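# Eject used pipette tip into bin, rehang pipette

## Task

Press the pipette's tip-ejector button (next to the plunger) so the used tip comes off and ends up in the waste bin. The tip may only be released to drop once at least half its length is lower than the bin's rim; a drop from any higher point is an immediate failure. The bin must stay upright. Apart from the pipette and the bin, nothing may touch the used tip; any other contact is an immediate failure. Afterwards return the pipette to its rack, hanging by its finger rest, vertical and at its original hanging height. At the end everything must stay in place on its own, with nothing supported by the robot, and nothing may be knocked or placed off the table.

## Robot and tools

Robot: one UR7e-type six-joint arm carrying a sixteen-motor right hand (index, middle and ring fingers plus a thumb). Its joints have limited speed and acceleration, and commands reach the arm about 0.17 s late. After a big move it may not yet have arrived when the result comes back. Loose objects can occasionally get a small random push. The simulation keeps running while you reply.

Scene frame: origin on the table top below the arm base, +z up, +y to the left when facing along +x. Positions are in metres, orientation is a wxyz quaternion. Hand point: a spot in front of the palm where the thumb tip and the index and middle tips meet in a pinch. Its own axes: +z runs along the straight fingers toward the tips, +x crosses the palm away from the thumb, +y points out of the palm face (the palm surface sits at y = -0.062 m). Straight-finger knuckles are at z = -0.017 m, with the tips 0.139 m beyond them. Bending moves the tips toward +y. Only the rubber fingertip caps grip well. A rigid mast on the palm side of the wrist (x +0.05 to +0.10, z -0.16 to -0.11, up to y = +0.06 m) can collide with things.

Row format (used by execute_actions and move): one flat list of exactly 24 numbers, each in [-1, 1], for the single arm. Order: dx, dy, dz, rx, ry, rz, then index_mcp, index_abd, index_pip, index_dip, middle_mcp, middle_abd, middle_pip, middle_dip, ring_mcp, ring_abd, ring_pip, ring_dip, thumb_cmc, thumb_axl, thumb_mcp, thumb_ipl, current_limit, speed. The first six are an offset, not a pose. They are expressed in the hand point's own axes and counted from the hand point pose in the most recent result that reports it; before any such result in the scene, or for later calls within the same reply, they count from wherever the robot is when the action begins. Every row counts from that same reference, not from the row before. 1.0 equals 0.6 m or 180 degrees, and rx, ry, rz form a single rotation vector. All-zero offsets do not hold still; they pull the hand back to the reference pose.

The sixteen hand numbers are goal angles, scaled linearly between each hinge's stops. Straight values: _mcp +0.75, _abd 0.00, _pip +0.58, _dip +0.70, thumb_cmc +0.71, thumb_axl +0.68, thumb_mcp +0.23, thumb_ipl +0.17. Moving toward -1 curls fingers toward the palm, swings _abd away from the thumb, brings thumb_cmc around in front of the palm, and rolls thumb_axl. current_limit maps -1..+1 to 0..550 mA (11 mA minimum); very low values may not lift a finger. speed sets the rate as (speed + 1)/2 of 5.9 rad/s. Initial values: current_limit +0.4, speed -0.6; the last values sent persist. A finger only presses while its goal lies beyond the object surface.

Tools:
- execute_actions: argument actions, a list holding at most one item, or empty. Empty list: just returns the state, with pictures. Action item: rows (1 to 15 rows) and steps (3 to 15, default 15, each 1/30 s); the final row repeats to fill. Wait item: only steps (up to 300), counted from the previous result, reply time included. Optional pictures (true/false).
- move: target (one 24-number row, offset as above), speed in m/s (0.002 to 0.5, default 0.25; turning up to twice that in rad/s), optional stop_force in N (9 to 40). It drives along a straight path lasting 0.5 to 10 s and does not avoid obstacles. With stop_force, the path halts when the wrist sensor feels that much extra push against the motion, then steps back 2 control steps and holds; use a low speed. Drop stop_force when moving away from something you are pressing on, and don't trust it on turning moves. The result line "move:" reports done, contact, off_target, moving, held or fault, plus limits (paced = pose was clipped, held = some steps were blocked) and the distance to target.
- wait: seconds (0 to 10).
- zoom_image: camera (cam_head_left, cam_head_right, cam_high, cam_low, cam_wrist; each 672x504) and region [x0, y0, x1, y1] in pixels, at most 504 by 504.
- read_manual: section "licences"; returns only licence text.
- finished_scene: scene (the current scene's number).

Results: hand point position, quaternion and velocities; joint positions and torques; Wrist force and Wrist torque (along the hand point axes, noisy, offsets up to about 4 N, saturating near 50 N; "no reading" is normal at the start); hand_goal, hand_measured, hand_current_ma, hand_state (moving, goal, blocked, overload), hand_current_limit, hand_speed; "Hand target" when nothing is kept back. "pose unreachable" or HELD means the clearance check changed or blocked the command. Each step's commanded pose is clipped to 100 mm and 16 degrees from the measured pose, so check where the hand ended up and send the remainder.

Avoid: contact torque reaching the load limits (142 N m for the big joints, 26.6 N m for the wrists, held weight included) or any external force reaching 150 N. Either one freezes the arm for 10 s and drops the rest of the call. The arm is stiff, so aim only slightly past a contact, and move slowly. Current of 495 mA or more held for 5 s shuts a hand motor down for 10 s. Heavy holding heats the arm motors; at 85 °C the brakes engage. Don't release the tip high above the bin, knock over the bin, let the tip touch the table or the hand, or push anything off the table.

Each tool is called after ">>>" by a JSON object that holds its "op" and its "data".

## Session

>>> {"op": "execute_actions", "data": {"actions": []}}

Scene clock: 0.00 s of 9600.00 s.
end_effector_position=(+0.5202, -0.0451, +0.3612) hand_goal=(+0.754, +0.000, +0.576, +0.696, +0.754, +0.000, +0.576, +0.696, +0.754, +0.000, +0.576, +0.696, +0.714, +0.678, +0.226, +0.168) hand_measured=(+0.754, +0.000, +0.576, +0.696, +0.754, +0.000, +0.576, +0.696, +0.754, +0.000, +0.576, +0.696, +0.714, +0.678, +0.226, +0.168) hand_current_ma=(+0, +0, +0, +0, +0, +0, +0, +0, +0, +0, +0, +0, +0, +0, +0, +0) hand_state=(goal, goal, goal, goal, goal, overload, goal, goal, goal, goal, goal, goal, goal, goal, goal, goal) hand_current_limit=0.40 hand_speed=-0.60 end_effector_quat_wxyz=(+0.370, +0.798, +0.103, +0.465) end_effector_velocity=(-0.000, -0.000, -0.000) end_effector_angular_velocity=(-0.000, +0.000, +0.000)
Joint positions: [-0.029 -1.343  2.282 -3.732 -2.101  0.956]
Joint velocities: [-0.     0.     0.001 -0.001  0.    -0.   ]
Joint torques (N m, as the arm reports them, + toward a larger angle): no reading
Wrist force (N, on the end effector, along its own x y z axes, offset not removed): no reading
Wrist torque (N m, same axes, about the end effector's origin, offset not removed): no reading
Hand target: +0.520, -0.045, +0.361; +0.370, +0.798, +0.103, +0.465

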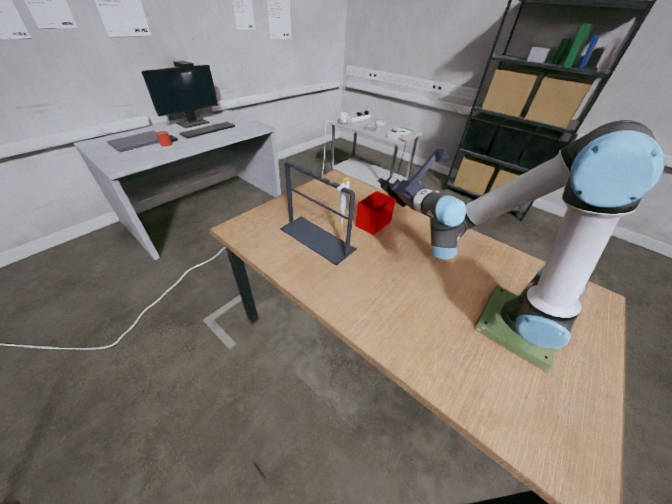

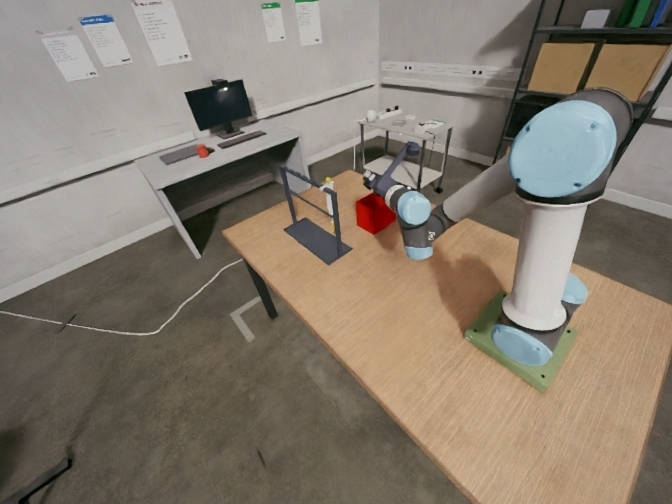

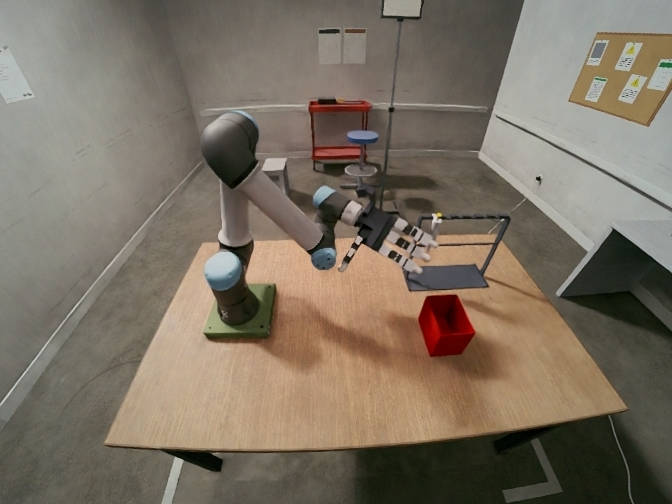

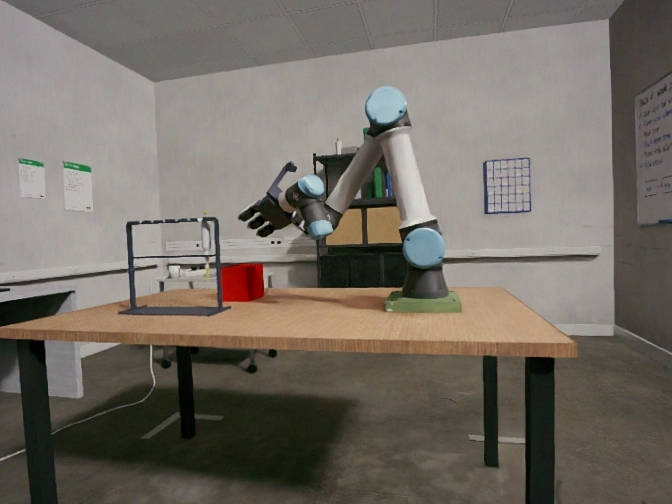

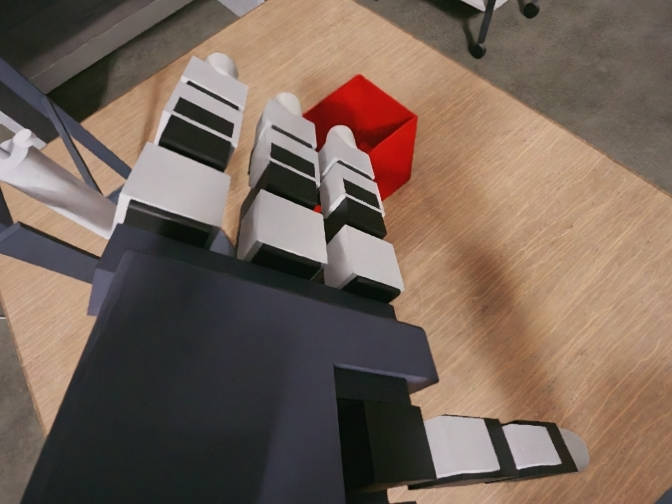

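>>> {"op": "move", "data": {"target": [0.111,-0.077,0.072,-0.1956,0.1568,-0.742,0.754,0,0.576,0.696,0.754,0,0.576,0.696,0.754,0.2,0.576,0.696,0.8,0.678,0.226,0.168,0.4,-0.6], "speed": 0.4}}

>>> {"op": "move", "data": {"target": [0.186,0.17,0.247,0,0,0,0.754,0,0.576,0.696,0.754,0,0.576,0.696,0.8,0.2,0.576,0.696,0.8,0.678,0.226,0.168,0.4,-0.6], "speed": 0.2}}

>>> {"op": "zoom_image", "data": {"camera": "cam_head_left", "region": [315, 165, 385, 235]}}

Scene clock: 7.07 s of 9600.00 s.
end_effector_position=(+0.6003, -0.0001, +0.3611) hand_goal=(+0.754, +0.000, +0.576, +0.696, +0.754, +0.000, +0.576, +0.696, +0.754, +0.200, +0.576, +0.696, +0.800, +0.678, +0.226, +0.168) hand_measured=(+0.756, -0.002, +0.576, +0.696, +0.758, +0.008, +0.576, +0.696, +0.756, +0.196, +0.576, +0.696, +0.806, +0.678, +0.226, +0.168) hand_current_ma=(+14, -13, +4, +0, +17, +0, +4, +0, +15, -21, +4, +0, +33, -5, -1, -2) hand_state=(goal, goal, goal, goal, goal, overload, goal, goal, goal, goal, goal, goal, goal, goal, goal, goal) hand_current_limit=0.40 hand_speed=-0.60 end_effector_quat_wxyz=(+0.707, +0.000, +0.707, +0.000) end_effector_velocity=(+0.000, +0.000, +0.000) end_effector_angular_velocity=(-0.013, +0.006, +0.003)
Joint positions: [-0.63  -1.157  2.236 -4.223 -0.984 -1.565]
Joint velocities: [-0.001 -0.007 -0.     0.015  0.004 -0.017]
Joint torques (N m, as the arm reports them, + toward a larger angle): [ -9.89 -36.87 -24.33   0.18   2.13  -1.56]
Wrist force (N, on the end effector, along its own x y z axes, offset not removed): [1.3 -1.3 -1.5]
Wrist torque (N m, same axes, about the end effector's origin, offset not removed): [-0.01 -0.05 0.06]
Hand target: +0.600, -0.000, +0.361; +0.707, -0.000, +0.707, +0.000
Off the commanded pose: 0.000 m, 0 deg.
Kept back: nothing.
move: done
The robot had not come to rest in time, so this move's path started while it was still moving.

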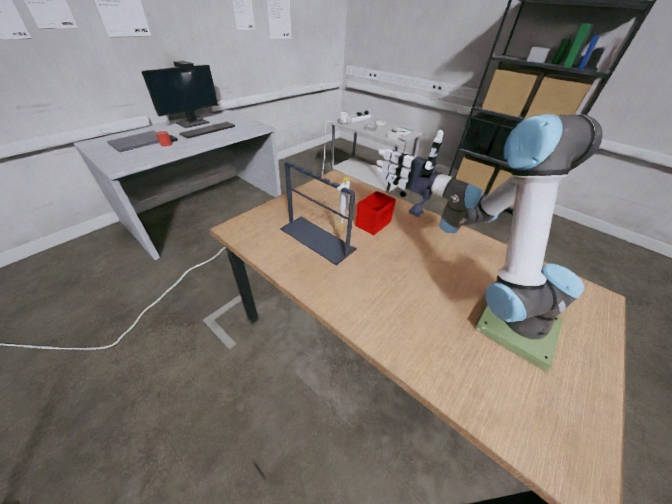

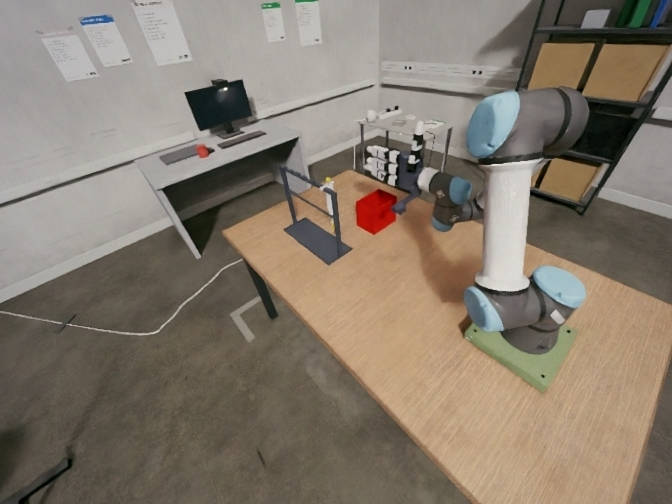

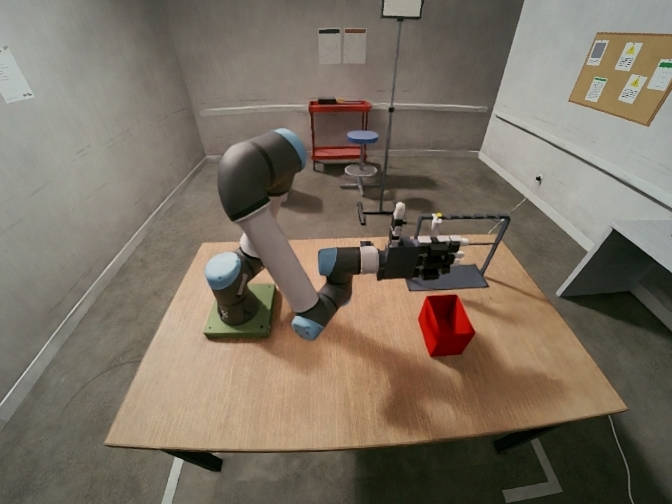

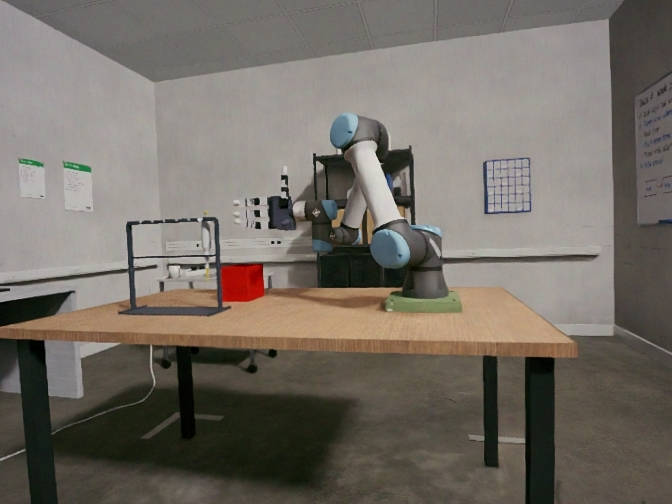

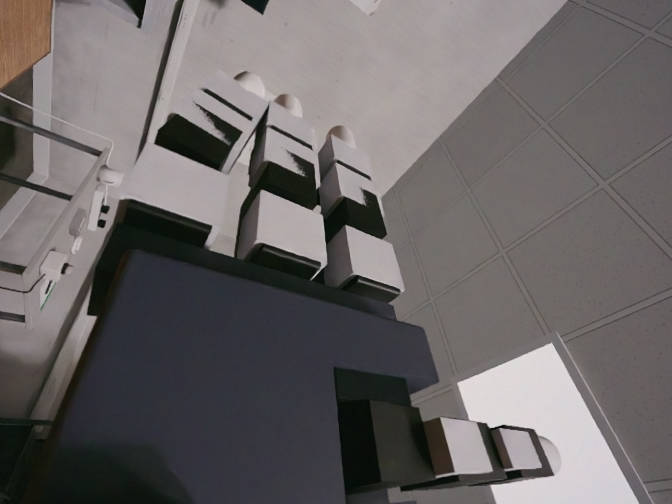

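Scene clock: 8.83 s of 9600.00 s.
end_effector_position=(+0.7482, +0.1019, +0.2497) hand_goal=(+0.754, +0.000, +0.576, +0.696, +0.754, +0.000, +0.576, +0.696, +0.800, +0.200, +0.576, +0.696, +0.800, +0.678, +0.226, +0.168) hand_measured=(+0.756, -0.004, +0.576, +0.696, +0.758, +0.006, +0.576, +0.696, +0.796, +0.194, +0.576, +0.696, +0.806, +0.678, +0.226, +0.168) hand_current_ma=(+11, -14, +4, +0, +17, +0, +4, +0, -22, -24, +4, +0, +29, -5, -1, -2) hand_state=(goal, goal, goal, goal, goal, overload, goal, goal, goal, goal, goal, goal, goal, goal, goal, goal) hand_current_limit=0.40 hand_speed=-0.60 end_effector_quat_wxyz=(+0.707, +0.000, +0.707, +0.000) end_effector_velocity=(+0.002, +0.000, -0.000) end_effector_angular_velocity=(-0.000, -0.001, -0.001)
Joint positions: [-0.272 -0.72   1.809 -4.232 -1.342 -1.566]
Joint velocities: [ 0.002  0.004 -0.008  0.003 -0.003 -0.   ]
Joint torques (N m, as the arm reports them, + toward a larger angle): [ 12.92 -33.25 -24.18  -0.34  -2.58   1.47]
Wrist force (N, on the end effector, along its own x y z axes, offset not removed): [0.1 -0.9 -2.3]
Wrist torque (N m, same axes, about the end effector's origin, offset not removed): [0.13 0.14 -0.01]
Hand target: +0.748, +0.102, +0.250; +0.707, +0.000, +0.707, +0.000
Off the commanded pose: 0.000 m, 0 deg.
Kept back: nothing.
move: done

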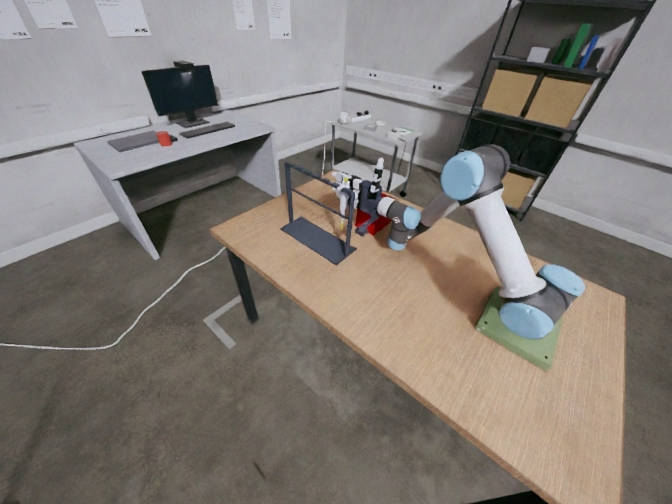

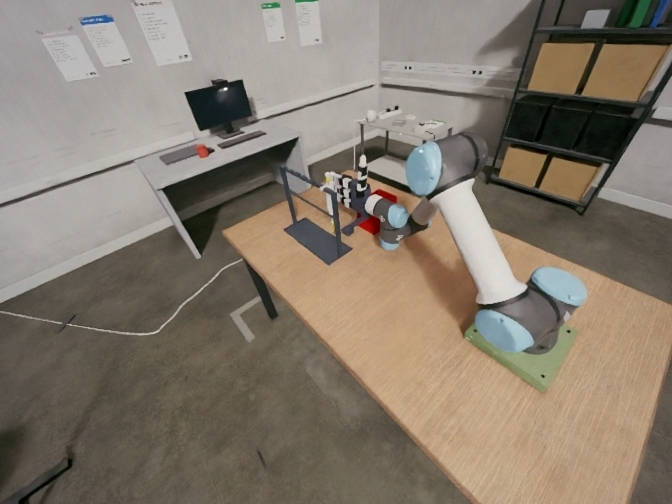

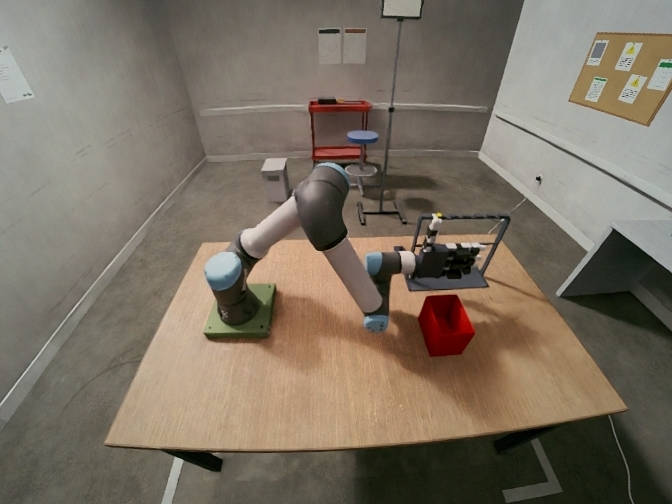

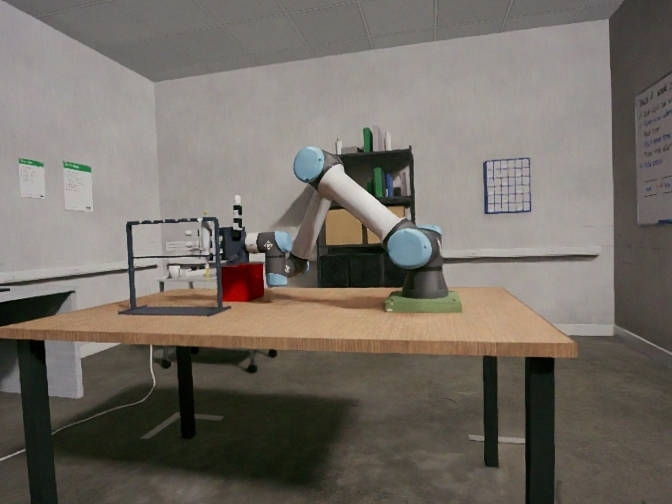

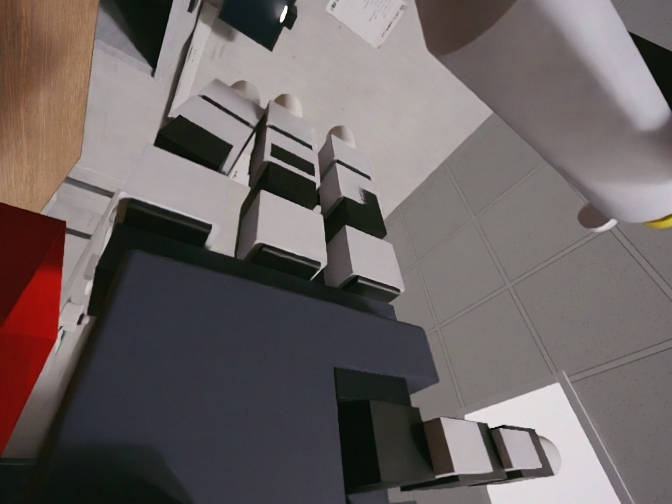

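Region (315, 165, 385, 235) of cam_head_left's 672x504 image, scaled by 7.200, with more detail than that image has.

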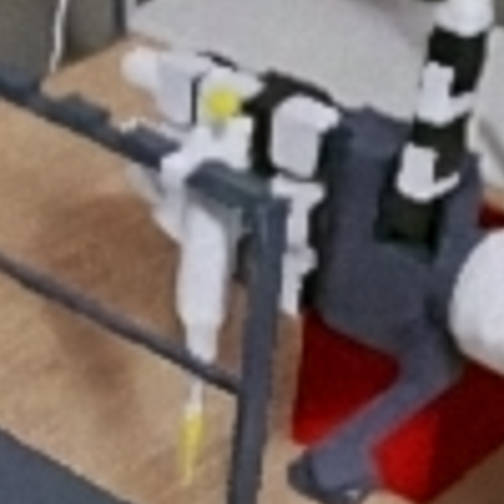

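>>> {"op": "move", "data": {"target": [0,0.128,0.002,0,0,0,0.754,0,0.576,0.696,0.754,0,0.576,0.696,0.8,0.2,0.576,0.696,0.8,0.678,0.226,0.168,0.4,-0.6], "speed": 0.07}}

>>> {"op": "move", "data": {"target": [0,0,0,0,0,0,0.1,0,-0.45,-0.3,0.1,0,-0.45,-0.3,0.8,0.2,0.576,0.696,0.8,0.678,0.226,0.168,0.5,-0.4]}}

Scene clock: 10.63 s of 9600.00 s.
end_effector_position=(+0.7493, +0.1784, +0.2497) hand_goal=(+0.754, +0.000, +0.576, +0.696, +0.754, +0.000, +0.576, +0.696, +0.800, +0.200, +0.576, +0.696, +0.800, +0.678, +0.226, +0.168) hand_measured=(+0.756, -0.004, +0.576, +0.696, +0.758, +0.006, +0.576, +0.696, +0.796, +0.194, +0.576, +0.696, +0.806, +0.678, +0.226, +0.168) hand_current_ma=(+11, -14, +4, +0, +17, +0, +4, +0, -22, -24, +4, +0, +29, -5, -1, -2) hand_state=(goal, goal, goal, goal, goal, overload, goal, goal, goal, goal, goal, goal, goal, goal, goal, goal) hand_current_limit=0.40 hand_speed=-0.60 end_effector_quat_wxyz=(+0.707, +0.000, +0.707, +0.000) end_effector_velocity=(-0.000, +0.004, +0.001) end_effector_angular_velocity=(+0.001, -0.001, +0.001)
Joint positions: [-0.122 -0.71   1.78  -4.213 -1.492 -1.566]
Joint velocities: [ 0.008  0.    -0.002  0.001 -0.006  0.001]
Joint torques (N m, as the arm reports them, + toward a larger angle): [ 11.65 -34.31 -25.32  -0.39  -2.68  -1.57]
Wrist force (N, on the end effector, along its own x y z axes, offset not removed): [1.5 -0.4 -1.1]
Wrist torque (N m, same axes, about the end effector's origin, offset not removed): [0.13 -0.05 0.11]
Hand target: +0.749, +0.179, +0.250; +0.707, +0.000, +0.707, +0.000
Off the commanded pose: 0.000 m, 0 deg.
Kept back: nothing.
move: done

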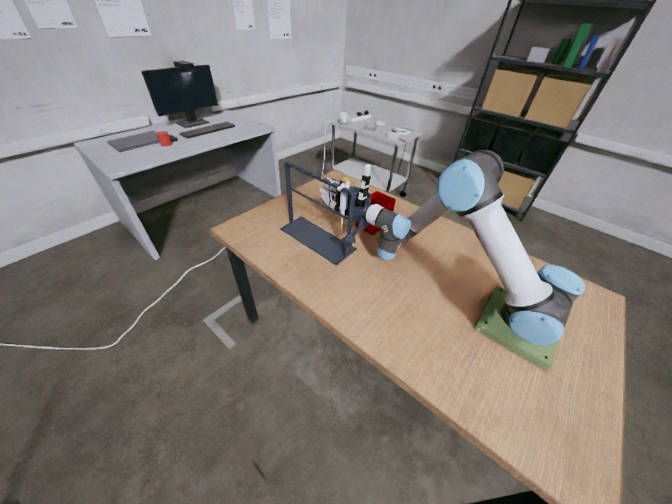

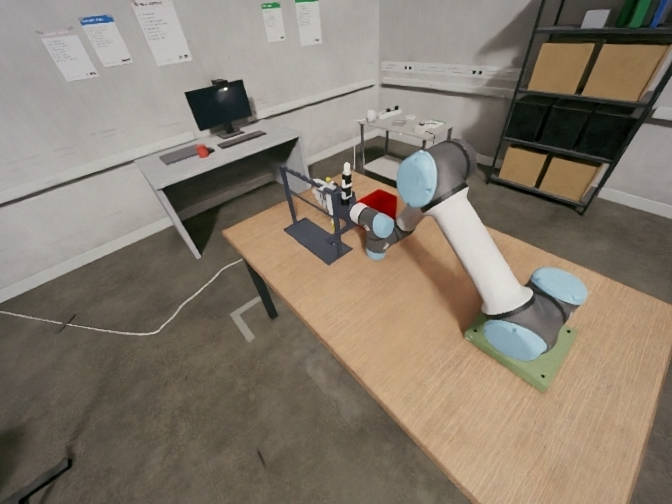

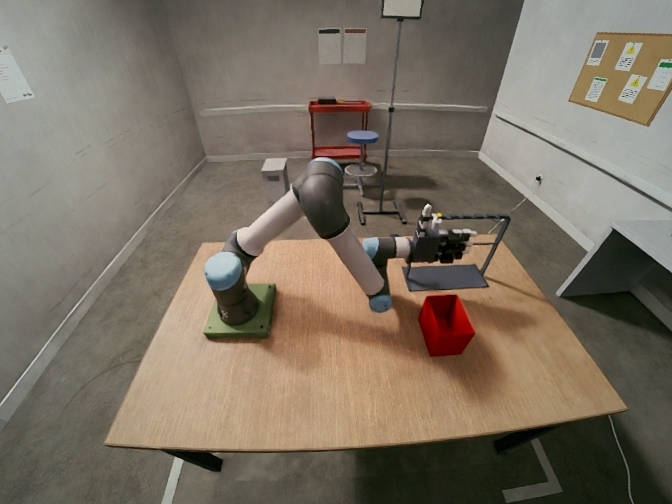

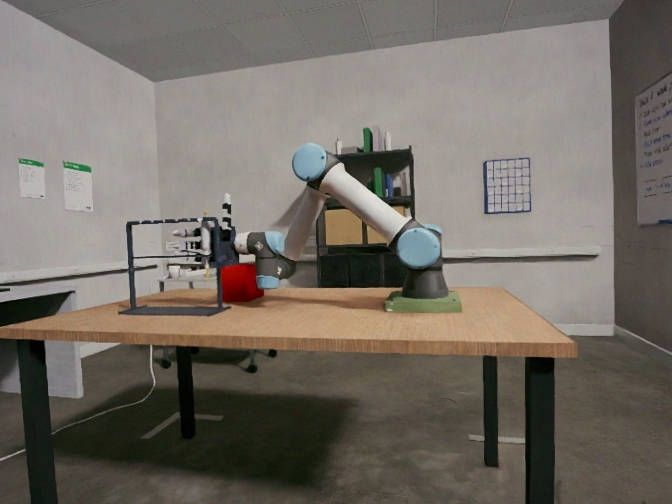

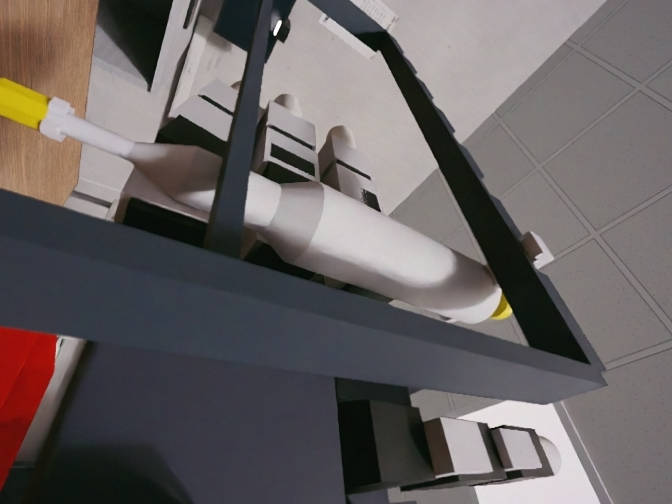

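Scene clock: 11.70 s of 9600.00 s.
end_effector_position=(+0.7493, +0.1784, +0.2498) hand_goal=(+0.100, +0.000, -0.450, -0.300, +0.100, +0.000, -0.450, -0.300, +0.800, +0.200, +0.576, +0.696, +0.800, +0.678, +0.226, +0.168) hand_measured=(+0.102, -0.004, -0.448, -0.298, +0.102, -0.112, -0.446, -0.298, +0.798, +0.194, +0.576, +0.696, +0.806, +0.678, +0.226, +0.168) hand_current_ma=(+11, -14, +14, +14, +12, +0, +17, +14, -15, -24, +4, +0, +29, -5, -1, -2) hand_state=(goal, goal, goal, goal, goal, overload, goal, goal, goal, goal, goal, goal, goal, goal, goal, goal) hand_current_limit=0.50 hand_speed=-0.40 end_effector_quat_wxyz=(+0.707, +0.000, +0.707, +0.000) end_effector_velocity=(+0.000, -0.000, -0.001) end_effector_angular_velocity=(+0.001, +0.003, -0.000)
Joint positions: [-0.122 -0.71   1.78  -4.213 -1.492 -1.566]
Joint velocities: [-0.     0.001  0.     0.002  0.     0.   ]
Joint torques (N m, as the arm reports them, + toward a larger angle): [ -9.06 -39.49  -6.74  -4.16   2.19  -1.36]
Wrist force (N, on the end effector, along its own x y z axes, offset not removed): [1.1 -0.1 -1.5]
Wrist torque (N m, same axes, about the end effector's origin, offset not removed): [0.16 -0.09 0.00]
Hand target: +0.749, +0.178, +0.250; +0.707, +0.000, +0.707, +0.000
Off the commanded pose: 0.000 m, 0 deg.
Kept back: nothing.
move: done

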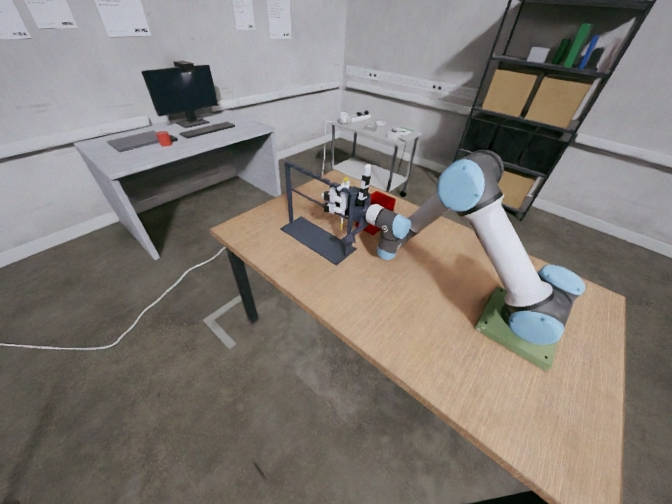

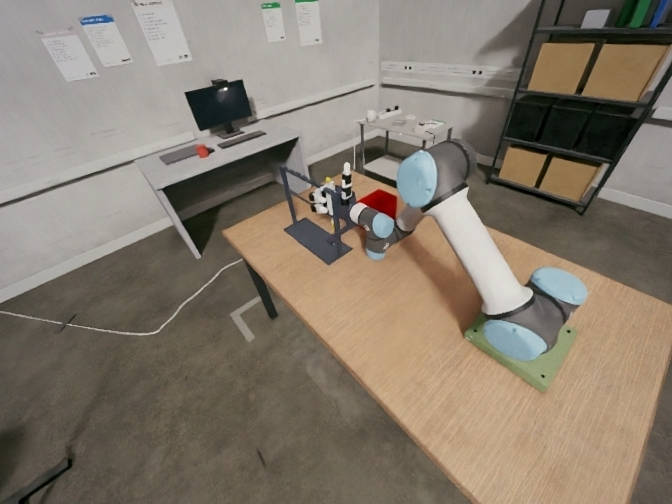

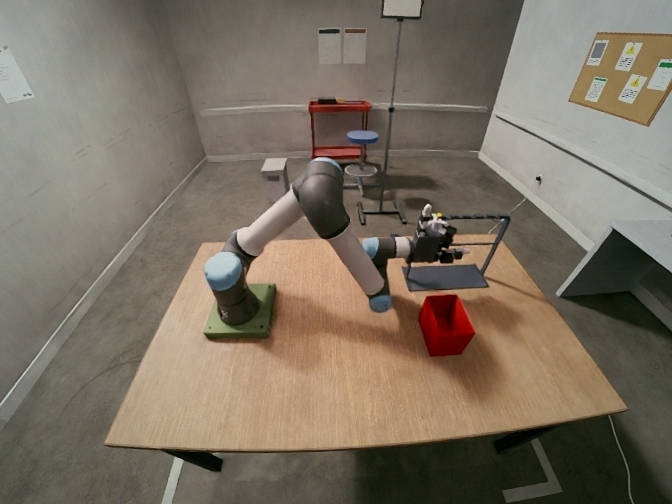

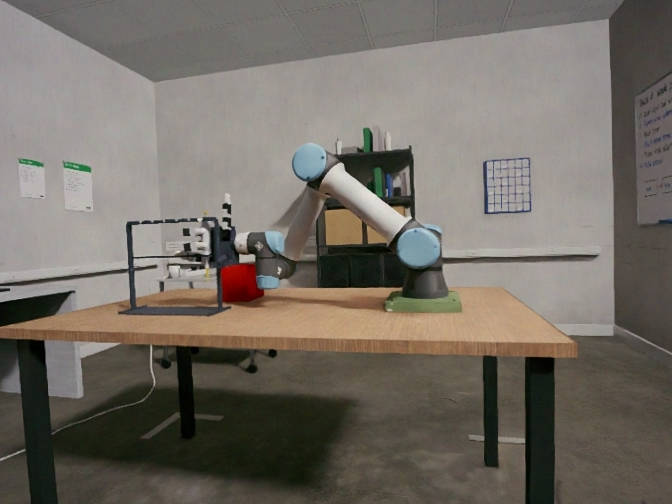

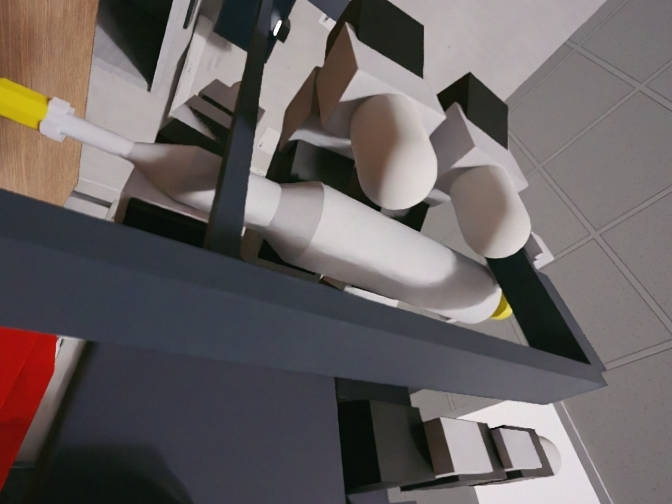

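>>> {"op": "move", "data": {"target": [0,0.006,0.001,0,0,0,0.1,0,-0.65,-0.64,0.1,0,-0.65,-0.64,0.8,0.2,0.576,0.696,0.8,0.678,0.226,0.168,0.75,-0.8], "speed": 0.02}}

>>> {"op": "move", "data": {"target": [-0.021,0,0,0,0,0,0.08,0,-0.75,-0.64,0.08,0,-0.75,-0.64,0.8,0.2,0.576,0.696,0.8,0.678,0.226,0.168,0.75,-0.75], "speed": 0.025}}

>>> {"op": "zoom_image", "data": {"camera": "cam_low", "region": [175, 195, 235, 255]}}

>>> {"op": "zoom_image", "data": {"camera": "cam_head_left", "region": [315, 160, 375, 220]}}

Scene clock: 12.70 s of 9600.00 s.
end_effector_position=(+0.7499, +0.1818, +0.2498) hand_goal=(+0.100, +0.000, -0.650, -0.640, +0.100, +0.000, -0.650, -0.640, +0.800, +0.200, +0.576, +0.696, +0.800, +0.678, +0.226, +0.168) hand_measured=(+0.100, -0.004, -0.610, -0.476, +0.102, -0.112, -0.606, -0.474, +0.798, +0.194, +0.576, +0.696, +0.806, +0.678, +0.226, +0.168) hand_current_ma=(+4, -14, +206, +481, +12, +0, +233, +481, -13, -24, +4, +0, +29, -5, -1, -2) hand_state=(goal, goal, blocked, blocked, goal, overload, blocked, blocked, goal, goal, goal, goal, goal, goal, goal, goal) hand_current_limit=0.75 hand_speed=-0.80 end_effector_quat_wxyz=(+0.707, +0.000, +0.707, +0.000) end_effector_velocity=(+0.000, +0.001, -0.001) end_effector_angular_velocity=(+0.001, +0.001, -0.000)
Joint positions: [-0.115 -0.708  1.776 -4.211 -1.499 -1.566]
Joint velocities: [ 0.003  0.001 -0.001  0.001 -0.003  0.001]
Joint torques (N m, as the arm reports them, + toward a larger angle): [ 12.66 -33.99 -24.52  -0.29  -2.67  -1.54]
Wrist force (N, on the end effector, along its own x y z axes, offset not removed): [2.1 -1.7 -1.6]
Wrist torque (N m, same axes, about the end effector's origin, offset not removed): [0.04 -0.22 0.00]
Hand target: +0.750, +0.182, +0.250; +0.707, +0.000, +0.707, +0.000
Off the commanded pose: 0.000 m, 0 deg.
Kept back: nothing.
move: done

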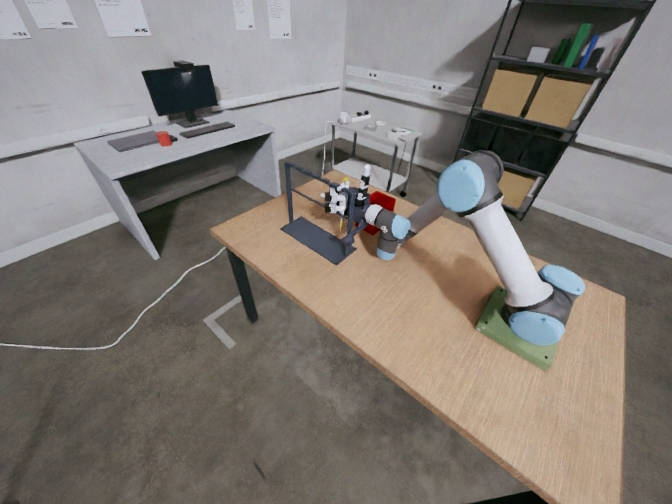

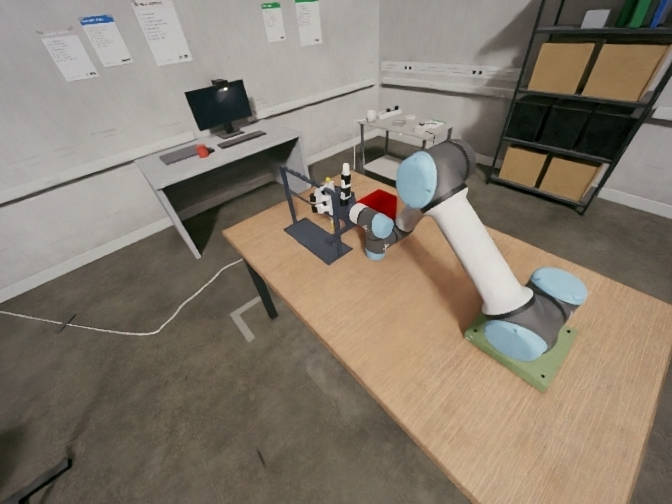

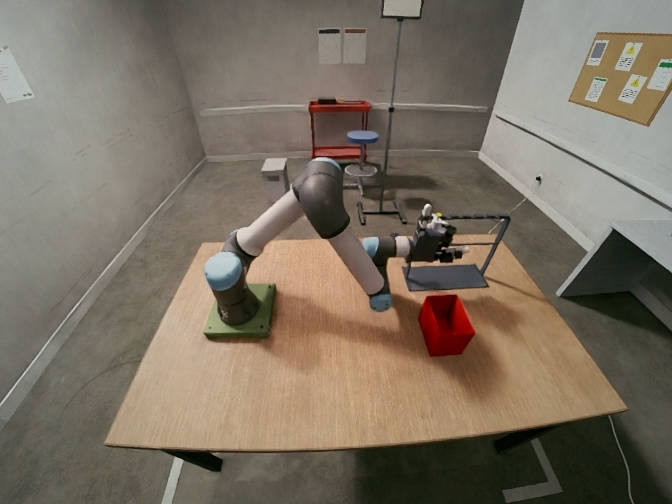

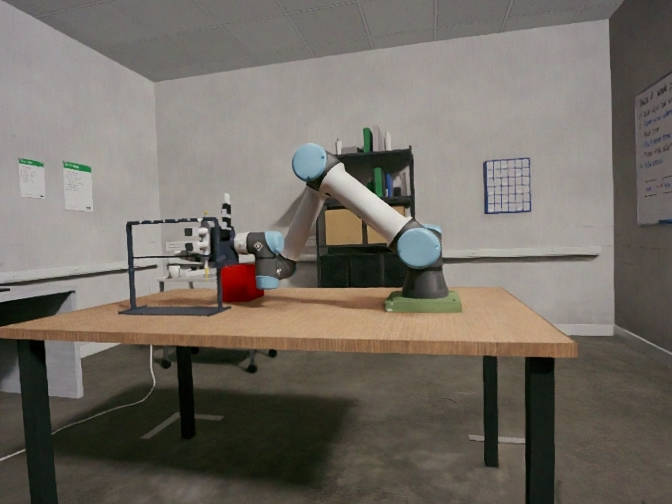

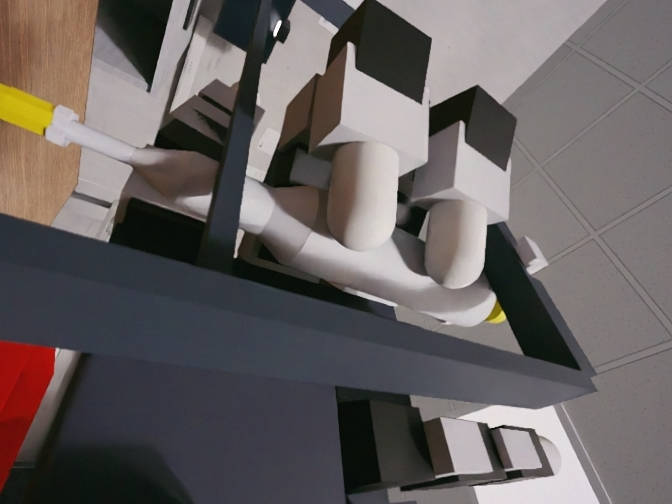

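Scene clock: 13.53 s of 9600.00 s.
end_effector_position=(+0.7499, +0.1818, +0.2620) hand_goal=(+0.080, +0.000, -0.750, -0.640, +0.080, +0.000, -0.750, -0.640, +0.800, +0.200, +0.576, +0.696, +0.800, +0.678, +0.226, +0.168) hand_measured=(+0.082, -0.004, -0.610, -0.476, +0.084, -0.112, -0.606, -0.474, +0.798, +0.194, +0.576, +0.696, +0.806, +0.678, +0.226, +0.168) hand_current_ma=(+10, -14, +481, +481, +23, +0, +481, +481, -13, -24, +4, +0, +29, -5, -1, -2) hand_state=(goal, goal, blocked, blocked, goal, overload, blocked, blocked, goal, goal, goal, goal, goal, goal, goal, goal) hand_current_limit=0.75 hand_speed=-0.75 end_effector_quat_wxyz=(+0.707, +0.000, +0.707, +0.000) end_effector_velocity=(-0.000, -0.000, +0.003) end_effector_angular_velocity=(-0.000, +0.000, +0.000)
Joint positions: [-0.115 -0.734  1.781 -4.19  -1.499 -1.566]
Joint velocities: [-0.    -0.006  0.001  0.004  0.001 -0.   ]
Joint torques (N m, as the arm reports them, + toward a larger angle): [ -9.36 -53.36  -3.93  -0.49   2.24  -0.18]
Wrist force (N, on the end effector, along its own x y z axes, offset not removed): [1.0 -0.7 -2.1]
Wrist torque (N m, same axes, about the end effector's origin, offset not removed): [0.12 0.05 -0.08]
Hand target: +0.750, +0.182, +0.262; +0.707, +0.000, +0.707, +0.000
Off the commanded pose: 0.000 m, 0 deg.
Kept back: nothing.
move: done

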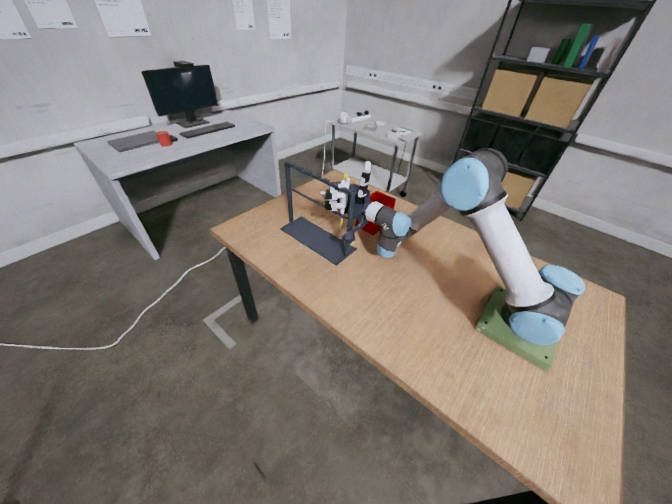

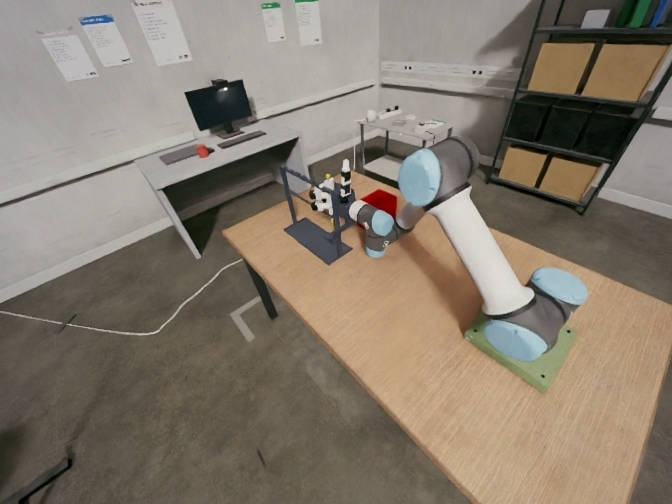

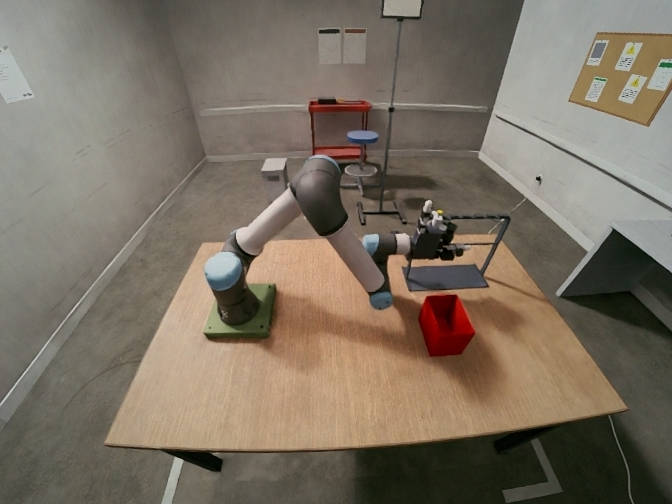

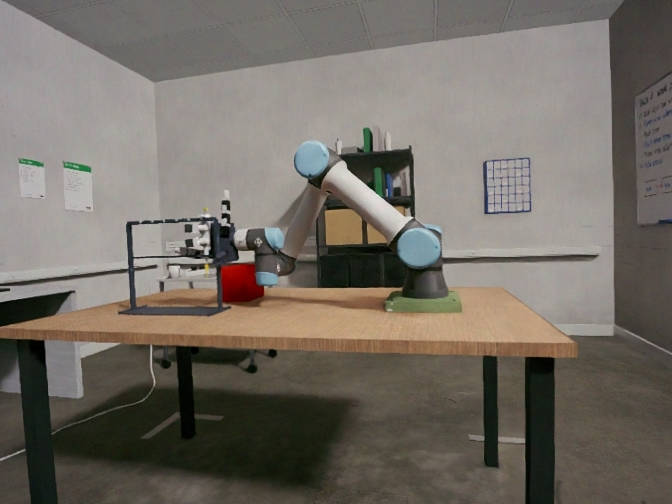

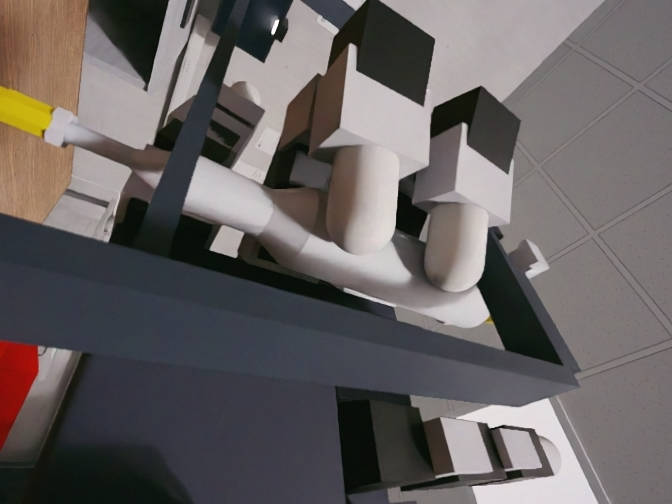

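Region (175, 195, 235, 255) of cam_low's 672x504 image, scaled by 8.400, with more detail than that image has.

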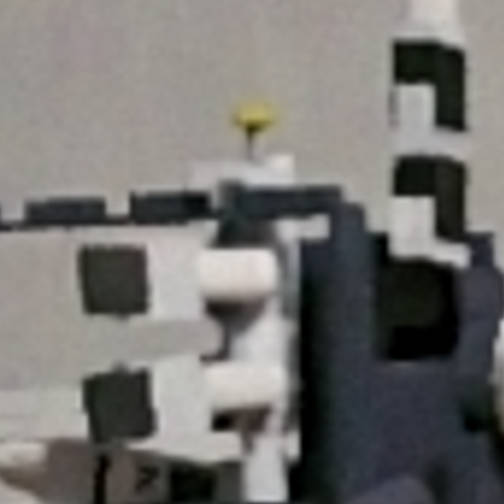

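Region (315, 160, 375, 220) of cam_head_left's 672x504 image, scaled by 8.400, with more detail than that image has.

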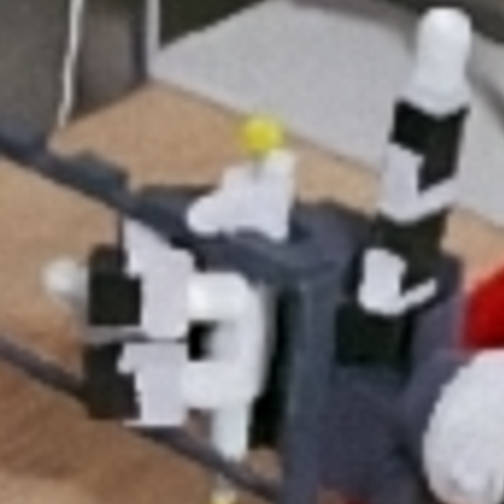

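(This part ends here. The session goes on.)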